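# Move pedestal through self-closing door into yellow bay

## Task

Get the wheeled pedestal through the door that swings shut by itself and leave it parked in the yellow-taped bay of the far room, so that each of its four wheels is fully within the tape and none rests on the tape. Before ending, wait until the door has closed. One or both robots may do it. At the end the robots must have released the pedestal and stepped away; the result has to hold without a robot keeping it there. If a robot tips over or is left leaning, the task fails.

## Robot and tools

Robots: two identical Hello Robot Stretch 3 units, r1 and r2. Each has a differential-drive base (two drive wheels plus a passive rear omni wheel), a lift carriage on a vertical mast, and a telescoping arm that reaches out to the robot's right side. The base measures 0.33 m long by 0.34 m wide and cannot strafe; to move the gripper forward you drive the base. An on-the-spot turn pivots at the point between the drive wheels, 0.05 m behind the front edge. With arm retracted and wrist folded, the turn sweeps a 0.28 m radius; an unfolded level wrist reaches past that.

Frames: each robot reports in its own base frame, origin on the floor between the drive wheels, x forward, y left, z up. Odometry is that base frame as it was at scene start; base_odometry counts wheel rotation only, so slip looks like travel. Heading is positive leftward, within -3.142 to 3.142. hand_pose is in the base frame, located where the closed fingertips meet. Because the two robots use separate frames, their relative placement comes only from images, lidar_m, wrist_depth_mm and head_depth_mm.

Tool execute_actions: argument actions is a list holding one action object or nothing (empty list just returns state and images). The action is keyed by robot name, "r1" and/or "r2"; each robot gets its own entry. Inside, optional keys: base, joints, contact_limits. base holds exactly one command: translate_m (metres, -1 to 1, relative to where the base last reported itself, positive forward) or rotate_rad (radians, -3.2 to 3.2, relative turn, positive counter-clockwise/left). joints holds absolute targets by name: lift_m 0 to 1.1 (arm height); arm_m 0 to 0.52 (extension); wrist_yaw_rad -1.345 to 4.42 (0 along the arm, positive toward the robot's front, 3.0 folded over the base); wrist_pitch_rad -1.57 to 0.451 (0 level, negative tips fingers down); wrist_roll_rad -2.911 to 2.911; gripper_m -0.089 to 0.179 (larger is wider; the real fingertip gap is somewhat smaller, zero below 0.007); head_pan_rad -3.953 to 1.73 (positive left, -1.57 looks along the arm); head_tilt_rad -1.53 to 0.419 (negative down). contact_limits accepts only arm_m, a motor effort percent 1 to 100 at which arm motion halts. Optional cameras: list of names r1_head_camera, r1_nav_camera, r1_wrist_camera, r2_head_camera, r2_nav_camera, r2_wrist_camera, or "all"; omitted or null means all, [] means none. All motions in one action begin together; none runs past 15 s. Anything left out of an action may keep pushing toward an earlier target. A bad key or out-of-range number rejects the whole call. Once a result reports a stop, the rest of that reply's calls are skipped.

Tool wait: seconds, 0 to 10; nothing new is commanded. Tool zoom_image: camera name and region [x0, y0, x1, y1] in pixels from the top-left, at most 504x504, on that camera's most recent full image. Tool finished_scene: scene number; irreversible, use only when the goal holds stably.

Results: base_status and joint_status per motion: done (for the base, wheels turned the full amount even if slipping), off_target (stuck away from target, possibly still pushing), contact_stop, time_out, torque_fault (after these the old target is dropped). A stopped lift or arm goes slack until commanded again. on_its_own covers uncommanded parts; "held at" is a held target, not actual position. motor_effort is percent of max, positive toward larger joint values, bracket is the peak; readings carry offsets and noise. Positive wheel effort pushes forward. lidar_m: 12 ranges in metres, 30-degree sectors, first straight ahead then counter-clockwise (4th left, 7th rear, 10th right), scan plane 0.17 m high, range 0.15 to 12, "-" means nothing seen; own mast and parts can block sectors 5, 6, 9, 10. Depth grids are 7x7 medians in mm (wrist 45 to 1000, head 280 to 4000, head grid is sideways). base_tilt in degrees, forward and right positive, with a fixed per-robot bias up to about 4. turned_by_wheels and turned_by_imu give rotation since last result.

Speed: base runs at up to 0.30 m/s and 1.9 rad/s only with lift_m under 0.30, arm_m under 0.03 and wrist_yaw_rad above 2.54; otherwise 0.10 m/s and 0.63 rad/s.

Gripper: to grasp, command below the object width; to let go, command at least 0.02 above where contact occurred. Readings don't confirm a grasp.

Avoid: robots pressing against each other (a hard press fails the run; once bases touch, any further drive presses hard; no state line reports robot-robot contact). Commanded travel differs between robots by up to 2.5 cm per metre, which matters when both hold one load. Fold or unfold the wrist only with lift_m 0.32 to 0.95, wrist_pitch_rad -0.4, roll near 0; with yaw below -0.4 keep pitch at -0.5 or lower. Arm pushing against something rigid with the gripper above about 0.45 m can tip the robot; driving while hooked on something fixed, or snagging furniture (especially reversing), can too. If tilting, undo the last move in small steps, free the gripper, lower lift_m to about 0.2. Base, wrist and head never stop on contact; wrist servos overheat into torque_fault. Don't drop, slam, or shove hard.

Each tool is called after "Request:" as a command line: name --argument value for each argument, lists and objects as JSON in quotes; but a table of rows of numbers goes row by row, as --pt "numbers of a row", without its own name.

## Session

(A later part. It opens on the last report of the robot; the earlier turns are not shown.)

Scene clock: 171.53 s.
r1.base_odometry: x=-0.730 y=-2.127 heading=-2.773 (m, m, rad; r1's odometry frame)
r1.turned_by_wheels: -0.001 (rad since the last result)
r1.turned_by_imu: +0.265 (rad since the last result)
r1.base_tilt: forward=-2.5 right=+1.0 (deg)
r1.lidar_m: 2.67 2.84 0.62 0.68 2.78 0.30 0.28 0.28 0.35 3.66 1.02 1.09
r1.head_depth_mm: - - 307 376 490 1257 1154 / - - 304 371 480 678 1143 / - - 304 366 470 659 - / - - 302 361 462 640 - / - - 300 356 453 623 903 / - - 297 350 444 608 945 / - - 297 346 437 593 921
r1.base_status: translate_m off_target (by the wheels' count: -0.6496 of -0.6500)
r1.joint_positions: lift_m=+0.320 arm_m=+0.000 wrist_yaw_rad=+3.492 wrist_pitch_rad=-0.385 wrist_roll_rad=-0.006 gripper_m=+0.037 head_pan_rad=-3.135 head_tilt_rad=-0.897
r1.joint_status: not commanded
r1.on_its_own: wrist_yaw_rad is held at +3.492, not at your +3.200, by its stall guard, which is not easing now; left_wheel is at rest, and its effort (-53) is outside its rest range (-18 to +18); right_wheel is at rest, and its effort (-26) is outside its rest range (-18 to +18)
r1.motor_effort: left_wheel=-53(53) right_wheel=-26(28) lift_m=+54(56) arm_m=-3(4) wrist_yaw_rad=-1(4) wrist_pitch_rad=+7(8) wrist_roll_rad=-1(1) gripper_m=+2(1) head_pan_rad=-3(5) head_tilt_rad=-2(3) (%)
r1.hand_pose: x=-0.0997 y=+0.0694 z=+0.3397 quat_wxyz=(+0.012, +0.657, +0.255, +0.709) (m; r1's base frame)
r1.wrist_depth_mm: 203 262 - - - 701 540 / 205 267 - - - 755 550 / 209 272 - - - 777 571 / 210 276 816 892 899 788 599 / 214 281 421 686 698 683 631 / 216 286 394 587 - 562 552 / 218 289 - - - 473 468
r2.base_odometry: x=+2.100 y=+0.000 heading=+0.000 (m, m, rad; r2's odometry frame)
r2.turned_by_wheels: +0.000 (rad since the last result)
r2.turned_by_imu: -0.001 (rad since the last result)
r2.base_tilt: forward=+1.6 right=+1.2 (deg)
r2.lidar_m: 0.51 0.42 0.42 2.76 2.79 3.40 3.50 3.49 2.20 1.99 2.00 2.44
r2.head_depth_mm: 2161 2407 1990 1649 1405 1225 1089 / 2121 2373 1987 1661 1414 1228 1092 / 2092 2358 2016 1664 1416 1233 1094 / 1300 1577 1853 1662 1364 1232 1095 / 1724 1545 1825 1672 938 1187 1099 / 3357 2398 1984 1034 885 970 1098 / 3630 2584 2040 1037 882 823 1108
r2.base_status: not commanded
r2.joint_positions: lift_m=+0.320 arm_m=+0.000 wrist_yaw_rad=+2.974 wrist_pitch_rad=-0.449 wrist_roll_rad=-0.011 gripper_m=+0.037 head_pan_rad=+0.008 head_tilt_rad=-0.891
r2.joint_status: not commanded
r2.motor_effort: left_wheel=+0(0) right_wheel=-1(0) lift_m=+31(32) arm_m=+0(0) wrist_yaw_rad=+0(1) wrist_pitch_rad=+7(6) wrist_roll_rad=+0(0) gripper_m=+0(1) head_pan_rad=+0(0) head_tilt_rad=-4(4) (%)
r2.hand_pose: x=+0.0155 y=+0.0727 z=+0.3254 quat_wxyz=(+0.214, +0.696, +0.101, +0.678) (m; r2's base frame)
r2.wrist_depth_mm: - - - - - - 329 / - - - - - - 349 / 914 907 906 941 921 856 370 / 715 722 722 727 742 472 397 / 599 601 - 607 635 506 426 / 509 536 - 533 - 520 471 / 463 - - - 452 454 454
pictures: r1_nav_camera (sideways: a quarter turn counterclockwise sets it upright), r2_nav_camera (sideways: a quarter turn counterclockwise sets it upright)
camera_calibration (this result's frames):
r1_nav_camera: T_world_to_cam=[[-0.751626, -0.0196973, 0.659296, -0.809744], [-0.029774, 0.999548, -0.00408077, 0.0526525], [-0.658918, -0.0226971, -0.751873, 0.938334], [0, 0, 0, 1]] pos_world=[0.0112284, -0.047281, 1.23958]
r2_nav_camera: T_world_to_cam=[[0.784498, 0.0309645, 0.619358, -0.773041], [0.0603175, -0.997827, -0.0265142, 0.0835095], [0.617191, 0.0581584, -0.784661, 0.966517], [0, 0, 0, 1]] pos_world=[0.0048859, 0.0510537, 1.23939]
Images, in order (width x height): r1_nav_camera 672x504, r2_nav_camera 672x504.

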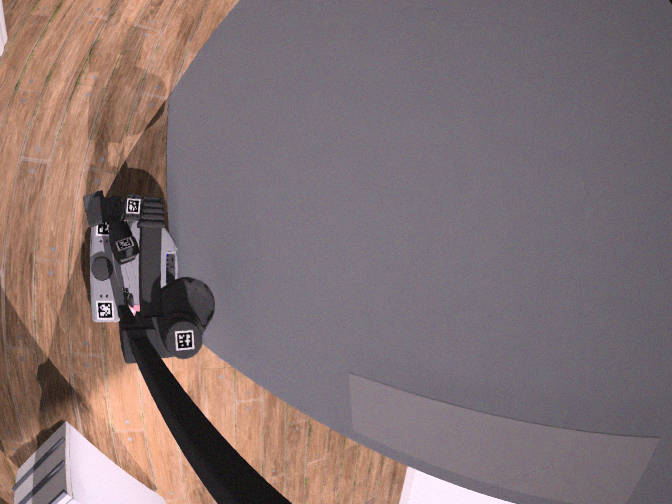

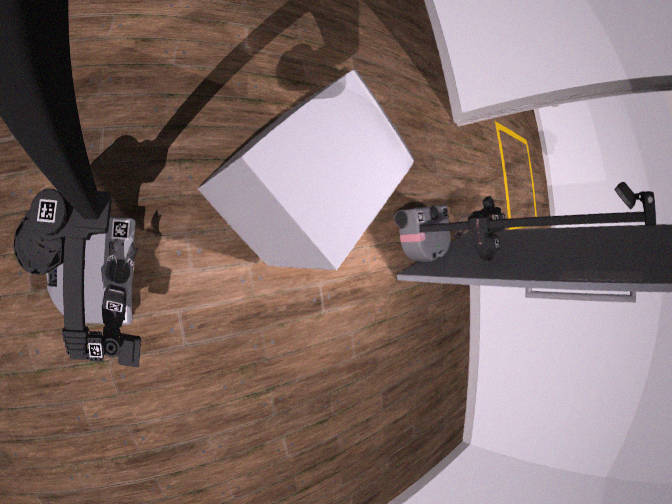

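Request:
execute_actions --actions '[{"r1":{"base":{"translate_m":0.01},"joints":{"head_pan_rad":0.6}},"r2":{"base":{"translate_m":0.2}}}]' --cameras '[]'

Request:
execute_actions --actions '[{"r2":{"base":{"rotate_rad":0.8}}}]' --cameras '[]'

Request:
execute_actions --actions '[{"r2":{"base":{"translate_m":0.7}}}]' --cameras '["r1_nav_camera","r2_nav_camera"]'

Scene clock: 186.00 s.
r1.base_odometry: x=-0.739 y=-2.131 heading=-2.773 (m, m, rad; r1's odometry frame)
r1.turned_by_wheels: +0.000 (rad since the last result)
r1.turned_by_imu: +0.001 (rad since the last result)
r1.base_tilt: forward=-2.6 right=+1.0 (deg)
r1.lidar_m: 2.66 2.83 0.61 0.67 2.79 0.30 0.28 0.28 0.35 3.64 1.02 1.09
r1.head_depth_mm: 2521 2692 2205 1772 1507 1305 1148 / 2692 2809 2164 1777 1507 1291 1145 / 2949 2772 2178 1765 1486 1289 1142 / 3134 2738 2121 1751 1486 1286 1137 / 3382 2712 2127 1744 1481 1284 1138 / 3526 2688 2119 1739 1462 1279 1128 / 3702 2643 2103 1118 1126 1229 1127
r1.base_status: done
r1.joint_positions: lift_m=+0.320 arm_m=+0.000 wrist_yaw_rad=+3.492 wrist_pitch_rad=-0.385 wrist_roll_rad=-0.006 gripper_m=+0.037 head_pan_rad=+0.593 head_tilt_rad=-0.897
r1.joint_status: all done
r1.on_its_own: wrist_yaw_rad is held at +3.492, not at your +3.200, by its stall guard, which is not easing now
r1.motor_effort: left_wheel=-4(48) right_wheel=-2(25) lift_m=+54(54) arm_m=-3(3) wrist_yaw_rad=-1(1) wrist_pitch_rad=+7(7) wrist_roll_rad=-1(1) gripper_m=+0(1) head_pan_rad=+4(56) head_tilt_rad=-1(1) (%)
r1.hand_pose: x=-0.0997 y=+0.0694 z=+0.3397 quat_wxyz=(+0.012, +0.657, +0.255, +0.709) (m; r1's base frame)
r1.wrist_depth_mm: 200 259 - - - 704 533 / 203 263 - - - 740 547 / 206 269 - - - 775 567 / 209 272 838 899 875 787 599 / 212 280 413 708 678 679 635 / 215 284 390 600 - 555 549 / 219 289 - - - 483 469
r2.base_odometry: x=+2.300 y=+0.000 heading=+0.000 (m, m, rad; r2's odometry frame)
r2.turned_by_wheels: +0.000 (rad since the last result)
r2.turned_by_imu: -0.001 (rad since the last result)
r2.base_tilt: forward=+1.6 right=+1.2 (deg)
r2.lidar_m: 0.35 0.29 0.29 0.32 2.82 3.44 3.70 3.42 2.17 1.96 1.96 2.33
r2.head_depth_mm: 1974 2282 1981 1644 1408 1224 1083 / 1920 2272 1990 1649 1404 1231 1085 / 1912 2232 2019 1667 1405 1230 1092 / 1119 1374 1623 1659 1426 1191 1092 / 1439 1511 1715 1664 874 835 1076 / 3237 1602 1968 1680 880 769 874 / 3600 2608 2049 1649 880 765 702
r2.base_status: done
r2.joint_positions: lift_m=+0.320 arm_m=+0.000 wrist_yaw_rad=+2.974 wrist_pitch_rad=-0.449 wrist_roll_rad=-0.011 gripper_m=+0.037 head_pan_rad=+0.008 head_tilt_rad=-0.891
r2.joint_status: not commanded
r2.motor_effort: left_wheel=+0(6) right_wheel=-1(2) lift_m=+32(31) arm_m=+1(0) wrist_yaw_rad=+1(0) wrist_pitch_rad=+7(7) wrist_roll_rad=+0(0) gripper_m=+0(1) head_pan_rad=-1(0) head_tilt_rad=-4(5) (%)
r2.hand_pose: x=+0.0155 y=+0.0727 z=+0.3254 quat_wxyz=(+0.214, +0.696, +0.101, +0.678) (m; r2's base frame)
r2.wrist_depth_mm: - - - - 309 267 233 / - - - - 334 285 251 / 916 903 935 928 367 305 266 / 726 734 730 722 400 335 284 / 593 598 - 587 422 360 307 / 510 529 - 533 - 398 329 / 459 - - - 451 443 364
pictures: none
No camera images: the call's "cameras" was empty. Leave "cameras" out to get every camera's image.

Scene clock: 188.20 s.
r1.base_odometry: x=-0.739 y=-2.131 heading=-2.773 (m, m, rad; r1's odometry frame)
r1.turned_by_wheels: +0.000 (rad since the last result)
r1.turned_by_imu: +0.000 (rad since the last result)
r1.base_tilt: forward=-2.6 right=+1.1 (deg)
r1.lidar_m: 2.66 2.83 0.61 0.67 2.79 0.30 0.28 0.28 0.35 3.64 1.01 1.09
r1.head_depth_mm: 2485 2661 2216 1799 1509 1304 1158 / 2703 2792 2182 1776 1507 1301 1154 / 2876 2756 2157 1760 1494 1297 1139 / 3123 2742 2154 1758 1489 1286 1141 / 3347 2737 2142 1734 1484 1285 1132 / 3558 2706 2115 1727 1471 1280 1126 / 3711 2665 2092 1121 1136 1222 1122
r1.base_status: not commanded
r1.joint_positions: lift_m=+0.320 arm_m=+0.000 wrist_yaw_rad=+3.492 wrist_pitch_rad=-0.385 wrist_roll_rad=-0.006 gripper_m=+0.037 head_pan_rad=+0.593 head_tilt_rad=-0.897
r1.joint_status: not commanded
r1.on_its_own: wrist_yaw_rad is held at +3.492, not at your +3.200, by its stall guard, which is not easing now
r1.motor_effort: left_wheel=-5(5) right_wheel=-1(1) lift_m=+54(54) arm_m=-3(3) wrist_yaw_rad=-1(1) wrist_pitch_rad=+7(7) wrist_roll_rad=+0(1) gripper_m=+1(0) head_pan_rad=+5(4) head_tilt_rad=-1(2) (%)
r1.hand_pose: x=-0.0997 y=+0.0694 z=+0.3397 quat_wxyz=(+0.012, +0.657, +0.255, +0.709) (m; r1's base frame)
r1.wrist_depth_mm: 201 259 - - - 709 532 / 205 262 - - - 735 549 / 205 271 - - - 762 566 / 209 273 817 918 879 772 596 / 211 279 412 699 673 675 636 / 216 285 392 591 - 560 552 / 219 288 - - - 481 471
r2.base_odometry: x=+2.300 y=+0.000 heading=+0.800 (m, m, rad; r2's odometry frame)
r2.turned_by_wheels: +0.800 (rad since the last result)
r2.turned_by_imu: +0.790 (rad since the last result)
r2.base_tilt: forward=+1.6 right=+1.2 (deg)
r2.lidar_m: 0.29 0.30 2.80 3.00 3.75 3.69 2.54 1.98 1.96 2.09 1.22 0.31
r2.head_depth_mm: 3219 2505 1987 1629 1407 1177 1087 / 2012 2291 1994 1040 864 821 1093 / 2163 2404 2006 1017 866 801 1089 / 2329 2497 2004 1021 871 803 1093 / 2539 2561 2012 1027 873 805 1088 / 2763 2562 2045 1674 1439 1244 1103 / 2858 2608 2052 1685 1444 1257 1108
r2.base_status: done
r2.joint_positions: lift_m=+0.320 arm_m=+0.000 wrist_yaw_rad=+2.974 wrist_pitch_rad=-0.449 wrist_roll_rad=-0.011 gripper_m=+0.037 head_pan_rad=+0.008 head_tilt_rad=-0.891
r2.joint_status: not commanded
r2.motor_effort: left_wheel=-1(8) right_wheel=+0(3) lift_m=+31(31) arm_m=+0(0) wrist_yaw_rad=+0(0) wrist_pitch_rad=+7(7) wrist_roll_rad=+0(1) gripper_m=+0(0) head_pan_rad=+0(0) head_tilt_rad=-4(5) (%)
r2.hand_pose: x=+0.0155 y=+0.0727 z=+0.3254 quat_wxyz=(+0.214, +0.696, +0.101, +0.678) (m; r2's base frame)
r2.wrist_depth_mm: - - - - - - - / - - - - - - - / 896 926 914 914 943 924 938 / 733 725 732 731 739 740 741 / 605 604 - 613 630 621 311 / 510 529 - 538 - 527 317 / 460 - - - 449 443 319
pictures: none
No camera images: the call's "cameras" was empty. Leave "cameras" out to get every camera's image.

Scene clock: 196.13 s.
r1.base_odometry: x=-0.739 y=-2.131 heading=-2.773 (m, m, rad; r1's odometry frame)
r1.turned_by_wheels: +0.000 (rad since the last result)
r1.turned_by_imu: +0.000 (rad since the last result)
r1.base_tilt: forward=-2.6 right=+1.1 (deg)
r1.lidar_m: 2.66 0.40 0.42 0.60 2.79 0.30 0.28 0.28 0.35 3.64 1.01 1.09
r1.head_depth_mm: 2489 2708 2191 1778 1506 1310 1153 / 2694 2824 2182 1761 1493 1300 1143 / 2894 2783 2176 1734 1460 1295 1140 / 3102 2760 2161 1075 910 946 1139 / 3389 2706 2126 1063 900 972 1132 / 3556 2703 2093 1060 896 1015 1131 / 3743 2690 2087 1050 894 1068 1126
r1.base_status: not commanded
r1.joint_positions: lift_m=+0.320 arm_m=+0.000 wrist_yaw_rad=+3.492 wrist_pitch_rad=-0.385 wrist_roll_rad=-0.006 gripper_m=+0.037 head_pan_rad=+0.593 head_tilt_rad=-0.897
r1.joint_status: not commanded
r1.on_its_own: wrist_yaw_rad is held at +3.492, not at your +3.200, by its stall guard, which is not easing now
r1.motor_effort: left_wheel=-4(5) right_wheel=-2(1) lift_m=+54(54) arm_m=-4(4) wrist_yaw_rad=-1(1) wrist_pitch_rad=+7(7) wrist_roll_rad=-1(1) gripper_m=+1(1) head_pan_rad=+5(5) head_tilt_rad=-2(2) (%)
r1.hand_pose: x=-0.0997 y=+0.0694 z=+0.3397 quat_wxyz=(+0.012, +0.657, +0.255, +0.709) (m; r1's base frame)
r1.wrist_depth_mm: 201 257 - - - - 483 / 203 263 - - - - 500 / 207 268 - - - 845 504 / 208 272 828 911 874 787 507 / 213 279 409 704 677 663 516 / 215 285 392 598 - 555 528 / 219 289 - - - 469 460
r2.base_odometry: x=+2.787 y=+0.502 heading=+0.800 (m, m, rad; r2's odometry frame)
r2.turned_by_wheels: +0.000 (rad since the last result)
r2.turned_by_imu: -0.072 (rad since the last result)
r2.base_tilt: forward=+1.5 right=+1.3 (deg)
r2.lidar_m: - - 0.15 2.53 3.54 4.24 3.23 2.41 2.34 0.21 0.15 -
r2.head_depth_mm: 3111 2485 1979 1645 1404 796 665 / 1416 1626 1888 1636 864 753 668 / 1515 1763 1946 1652 866 757 669 / 1610 1881 2001 1666 871 757 671 / 1714 2059 2032 1667 875 760 673 / 1875 2238 2024 1680 1434 1227 1051 / 2013 2387 2046 1686 1438 1248 1108
r2.base_status: done
r2.joint_positions: lift_m=+0.320 arm_m=+0.000 wrist_yaw_rad=+2.978 wrist_pitch_rad=-0.451 wrist_roll_rad=-0.011 gripper_m=+0.037 head_pan_rad=+0.008 head_tilt_rad=-0.893
r2.joint_status: not commanded
r2.motor_effort: left_wheel=+2(75) right_wheel=+12(16) lift_m=+29(31) arm_m=+0(0) wrist_yaw_rad=-5(14) wrist_pitch_rad=+7(8) wrist_roll_rad=+0(0) gripper_m=+2(2) head_pan_rad=-1(0) head_tilt_rad=-5(4) (%)
r2.hand_pose: x=+0.0145 y=+0.0727 z=+0.3252 quat_wxyz=(+0.213, +0.696, +0.103, +0.678) (m; r2's base frame)
r2.wrist_depth_mm: - - - - 156 90 63 / - - - - 160 91 63 / 894 896 891 914 163 92 64 / 717 723 732 725 166 93 64 / 604 600 - 617 151 94 65 / 515 534 - 539 139 95 65 / 461 - - - 200 90 66
pictures: r1_nav_camera (sideways: a quarter turn counterclockwise sets it upright), r2_nav_camera (sideways: a quarter turn counterclockwise sets it upright)
camera_calibration (this result's frames):
r1_nav_camera: T_world_to_cam=[[0.61517, 0.432303, 0.659302, -0.81809], [0.577884, -0.816109, -0.00408057, 0.0489455], [0.536298, 0.38351, -0.751867, 0.931036], [0, 0, 0, 1]] pos_world=[-0.0243334, 0.0365458, 1.23958]
r2_nav_camera: T_world_to_cam=[[0.785328, 0.0309711, 0.618305, -0.771674], [0.0602817, -0.997827, -0.0265841, 0.0836007], [0.616139, 0.0581497, -0.785488, 0.967599], [0, 0, 0, 1]] pos_world=[0.00480211, 0.051053, 1.23939]
Images, in order (width x height): r1_nav_camera 672x504, r2_nav_camera 672x504.

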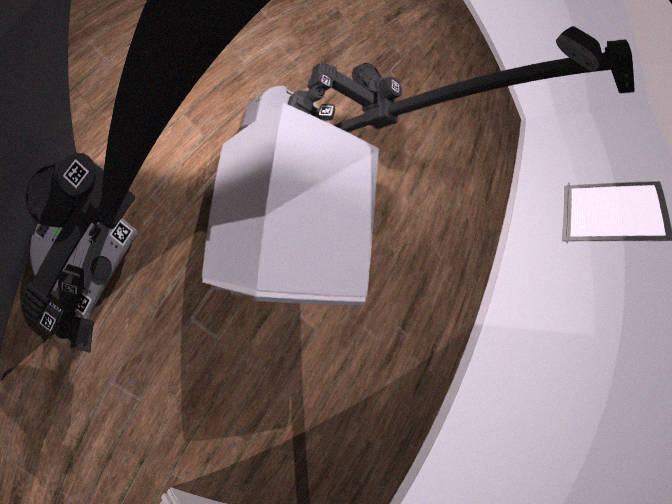

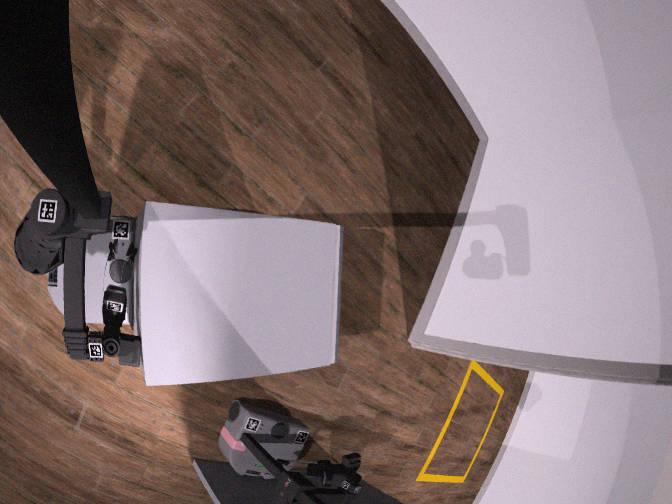

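Try turning it by rotating right (left corner pushes), then advancing.

Request:
execute_actions --actions '[{"r2":{"base":{"rotate_rad":-0.35}}}]' --cameras '[]'

Request:
execute_actions --actions '[{"r2":{"base":{"translate_m":0.15}}}]' --cameras '["r1_nav_camera","r2_nav_camera"]'

Scene clock: 203.03 s.
r1.base_odometry: x=-0.739 y=-2.131 heading=-2.773 (m, m, rad; r1's odometry frame)
r1.turned_by_wheels: +0.000 (rad since the last result)
r1.turned_by_imu: +0.000 (rad since the last result)
r1.base_tilt: forward=-2.6 right=+1.0 (deg)
r1.lidar_m: 2.66 0.37 0.40 0.59 2.79 0.30 0.28 0.28 0.35 3.65 1.02 1.09
r1.head_depth_mm: 2525 2651 2171 1796 1507 1306 1150 / 2677 2780 2164 1768 1488 1306 1148 / 2940 2768 2164 1728 1398 1267 1143 / 3135 2745 2142 1069 905 843 1121 / 3361 2753 2134 1066 898 898 1135 / 3548 2682 2094 1059 898 968 1126 / 3730 2677 2115 1045 895 1040 1127
r1.base_status: not commanded
r1.joint_positions: lift_m=+0.320 arm_m=+0.000 wrist_yaw_rad=+3.492 wrist_pitch_rad=-0.385 wrist_roll_rad=-0.006 gripper_m=+0.037 head_pan_rad=+0.593 head_tilt_rad=-0.897
r1.joint_status: not commanded
r1.on_its_own: wrist_yaw_rad is held at +3.492, not at your +3.200, by its stall guard, which is not easing now
r1.motor_effort: left_wheel=-5(5) right_wheel=-2(1) lift_m=+54(54) arm_m=-3(3) wrist_yaw_rad=-1(1) wrist_pitch_rad=+7(7) wrist_roll_rad=-1(1) gripper_m=+1(0) head_pan_rad=+5(4) head_tilt_rad=-1(3) (%)
r1.hand_pose: x=-0.0997 y=+0.0694 z=+0.3397 quat_wxyz=(+0.012, +0.657, +0.255, +0.709) (m; r1's base frame)
r1.wrist_depth_mm: 201 260 - - - - 474 / 204 264 - - - - 486 / 207 269 - - - 910 496 / 208 275 832 894 861 792 497 / 211 279 411 699 693 669 511 / 216 284 390 592 - 566 513 / 219 288 - - - 475 465
r2.base_odometry: x=+2.787 y=+0.502 heading=+0.451 (m, m, rad; r2's odometry frame)
r2.turned_by_wheels: -0.349 (rad since the last result)
r2.turned_by_imu: -0.333 (rad since the last result)
r2.base_tilt: forward=+1.6 right=+1.2 (deg)
r2.lidar_m: - - 0.15 0.18 2.73 4.26 4.26 2.79 2.35 2.34 0.19 0.15
r2.head_depth_mm: 3333 2485 1979 1640 1270 1221 1068 / 3414 2529 1989 1634 1401 768 701 / 3390 2506 1992 1661 869 755 683 / 3497 2549 1948 1662 871 760 673 / 1427 1675 1917 1676 875 763 673 / 1462 1733 1971 1682 879 762 675 / 1498 1767 1991 1688 1379 1235 1088
r2.base_status: rotate_rad off_target (by the wheels' count: -0.3492 of -0.3500)
r2.joint_positions: lift_m=+0.320 arm_m=+0.000 wrist_yaw_rad=+2.977 wrist_pitch_rad=-0.451 wrist_roll_rad=-0.011 gripper_m=+0.037 head_pan_rad=+0.008 head_tilt_rad=-0.893
r2.joint_status: not commanded
r2.on_its_own: left_wheel is at rest, and its effort (+37) is outside its rest range (-18 to +18)
r2.motor_effort: left_wheel=+37(64) right_wheel=-3(8) lift_m=+29(29) arm_m=+0(0) wrist_yaw_rad=-3(5) wrist_pitch_rad=+7(8) wrist_roll_rad=+0(0) gripper_m=+0(2) head_pan_rad=+0(0) head_tilt_rad=-3(3) (%)
r2.hand_pose: x=+0.0148 y=+0.0727 z=+0.3252 quat_wxyz=(+0.214, +0.696, +0.102, +0.678) (m; r2's base frame)
r2.wrist_depth_mm: - - - - 169 120 93 / - - - - 179 125 95 / 875 895 912 925 190 130 98 / 727 723 714 745 202 135 101 / 591 607 - 574 195 141 105 / 506 525 - 541 - 147 108 / 460 - - - 259 148 112
pictures: none
No camera images: the call's "cameras" was empty. Leave "cameras" out to get every camera's image.

Scene clock: 205.70 s.
r1.base_odometry: x=-0.739 y=-2.131 heading=-2.773 (m, m, rad; r1's odometry frame)
r1.turned_by_wheels: +0.000 (rad since the last result)
r1.turned_by_imu: +0.000 (rad since the last result)
r1.base_tilt: forward=-2.6 right=+1.0 (deg)
r1.lidar_m: 0.30 0.30 0.35 5.12 2.78 0.30 0.28 0.28 0.35 3.66 1.01 1.09
r1.head_depth_mm: 2506 2685 2195 1786 1505 1301 1149 / 2648 2824 2195 1772 941 1261 1149 / 2889 2773 2189 1780 912 787 1047 / 3168 2782 2158 1744 906 800 1076 / 3337 2703 2141 1067 900 817 1099 / 3598 2717 2109 1055 895 883 1129 / 3658 2661 2096 1146 894 1039 1124
r1.base_status: not commanded
r1.joint_positions: lift_m=+0.320 arm_m=+0.000 wrist_yaw_rad=+3.492 wrist_pitch_rad=-0.385 wrist_roll_rad=-0.006 gripper_m=+0.037 head_pan_rad=+0.593 head_tilt_rad=-0.897
r1.joint_status: not commanded
r1.on_its_own: wrist_yaw_rad is held at +3.492, not at your +3.200, by its stall guard, which is not easing now
r1.motor_effort: left_wheel=-5(5) right_wheel=-2(2) lift_m=+54(54) arm_m=-3(3) wrist_yaw_rad=-1(1) wrist_pitch_rad=+7(7) wrist_roll_rad=-1(1) gripper_m=+0(1) head_pan_rad=+4(4) head_tilt_rad=-2(0) (%)
r1.hand_pose: x=-0.0997 y=+0.0694 z=+0.3397 quat_wxyz=(+0.012, +0.657, +0.255, +0.709) (m; r1's base frame)
r1.wrist_depth_mm: 200 258 - - - - - / 204 263 - - - - - / 207 268 - - - - 494 / 210 274 852 905 883 795 488 / 212 279 407 696 676 666 495 / 216 284 388 597 - 559 492 / 220 289 - - - 478 461
r2.base_odometry: x=+2.922 y=+0.568 heading=+0.452 (m, m, rad; r2's odometry frame)
r2.turned_by_wheels: +0.001 (rad since the last result)
r2.turned_by_imu: +0.001 (rad since the last result)
r2.base_tilt: forward=+1.6 right=+1.3 (deg)
r2.lidar_m: - - 0.15 0.19 2.70 4.42 4.40 2.83 2.38 2.38 0.15 -
r2.head_depth_mm: 3372 2497 1983 1603 1254 1181 1084 / 3377 2489 1997 1647 1408 1184 667 / 3441 2519 1997 1671 867 756 667 / 3482 2538 1942 1671 871 758 672 / 1306 1518 1827 1669 876 761 673 / 1314 1558 1865 1679 879 761 673 / 1351 1615 1927 1684 1443 1229 1057
r2.base_status: done
r2.joint_positions: lift_m=+0.320 arm_m=+0.000 wrist_yaw_rad=+2.977 wrist_pitch_rad=-0.451 wrist_roll_rad=-0.011 gripper_m=+0.037 head_pan_rad=+0.008 head_tilt_rad=-0.893
r2.joint_status: not commanded
r2.on_its_own: left_wheel is at rest, and its effort (+36) is outside its rest range (-18 to +18)
r2.motor_effort: left_wheel=+36(61) right_wheel=-2(1) lift_m=+29(29) arm_m=+0(1) wrist_yaw_rad=-3(3) wrist_pitch_rad=+8(8) wrist_roll_rad=+0(1) gripper_m=+0(0) head_pan_rad=+0(1) head_tilt_rad=-3(4) (%)
r2.hand_pose: x=+0.0149 y=+0.0727 z=+0.3252 quat_wxyz=(+0.214, +0.696, +0.102, +0.678) (m; r2's base frame)
r2.wrist_depth_mm: - - - - 160 101 74 / - - - - 166 104 75 / 914 891 926 874 172 106 76 / 721 729 725 715 179 108 78 / 598 603 - 570 167 111 79 / 515 527 - 531 - 114 80 / 458 - - - 222 111 82
pictures: r1_nav_camera (sideways: a quarter turn counterclockwise sets it upright), r2_nav_camera (sideways: a quarter turn counterclockwise sets it upright)
camera_calibration (this result's frames):
r1_nav_camera: T_world_to_cam=[[0.615169, 0.432305, 0.659302, -0.81809], [0.577886, -0.816107, -0.00408057, 0.0489454], [0.536297, 0.383512, -0.751867, 0.931035], [0, 0, 0, 1]] pos_world=[-0.0243335, 0.0365457, 1.23958]
r2_nav_camera: T_world_to_cam=[[0.785328, 0.0309712, 0.618305, -0.771674], [0.0602818, -0.997827, -0.0265841, 0.0836007], [0.616138, 0.0581498, -0.785488, 0.967599], [0, 0, 0, 1]] pos_world=[0.0048021, 0.051053, 1.23939]
Images, in order (width x height): r1_nav_camera 672x504, r2_nav_camera 672x504.

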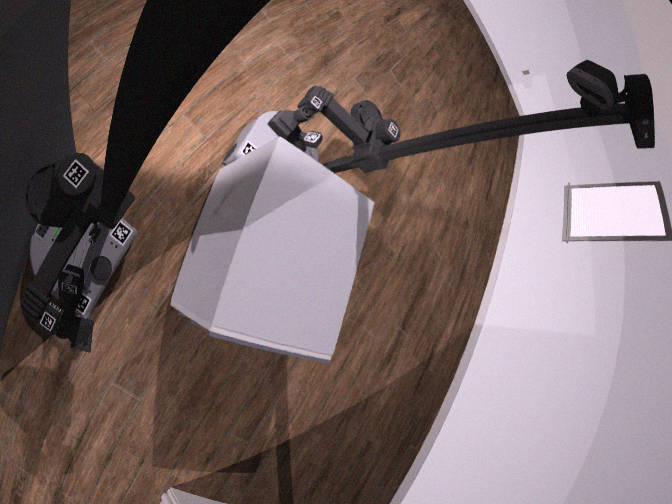

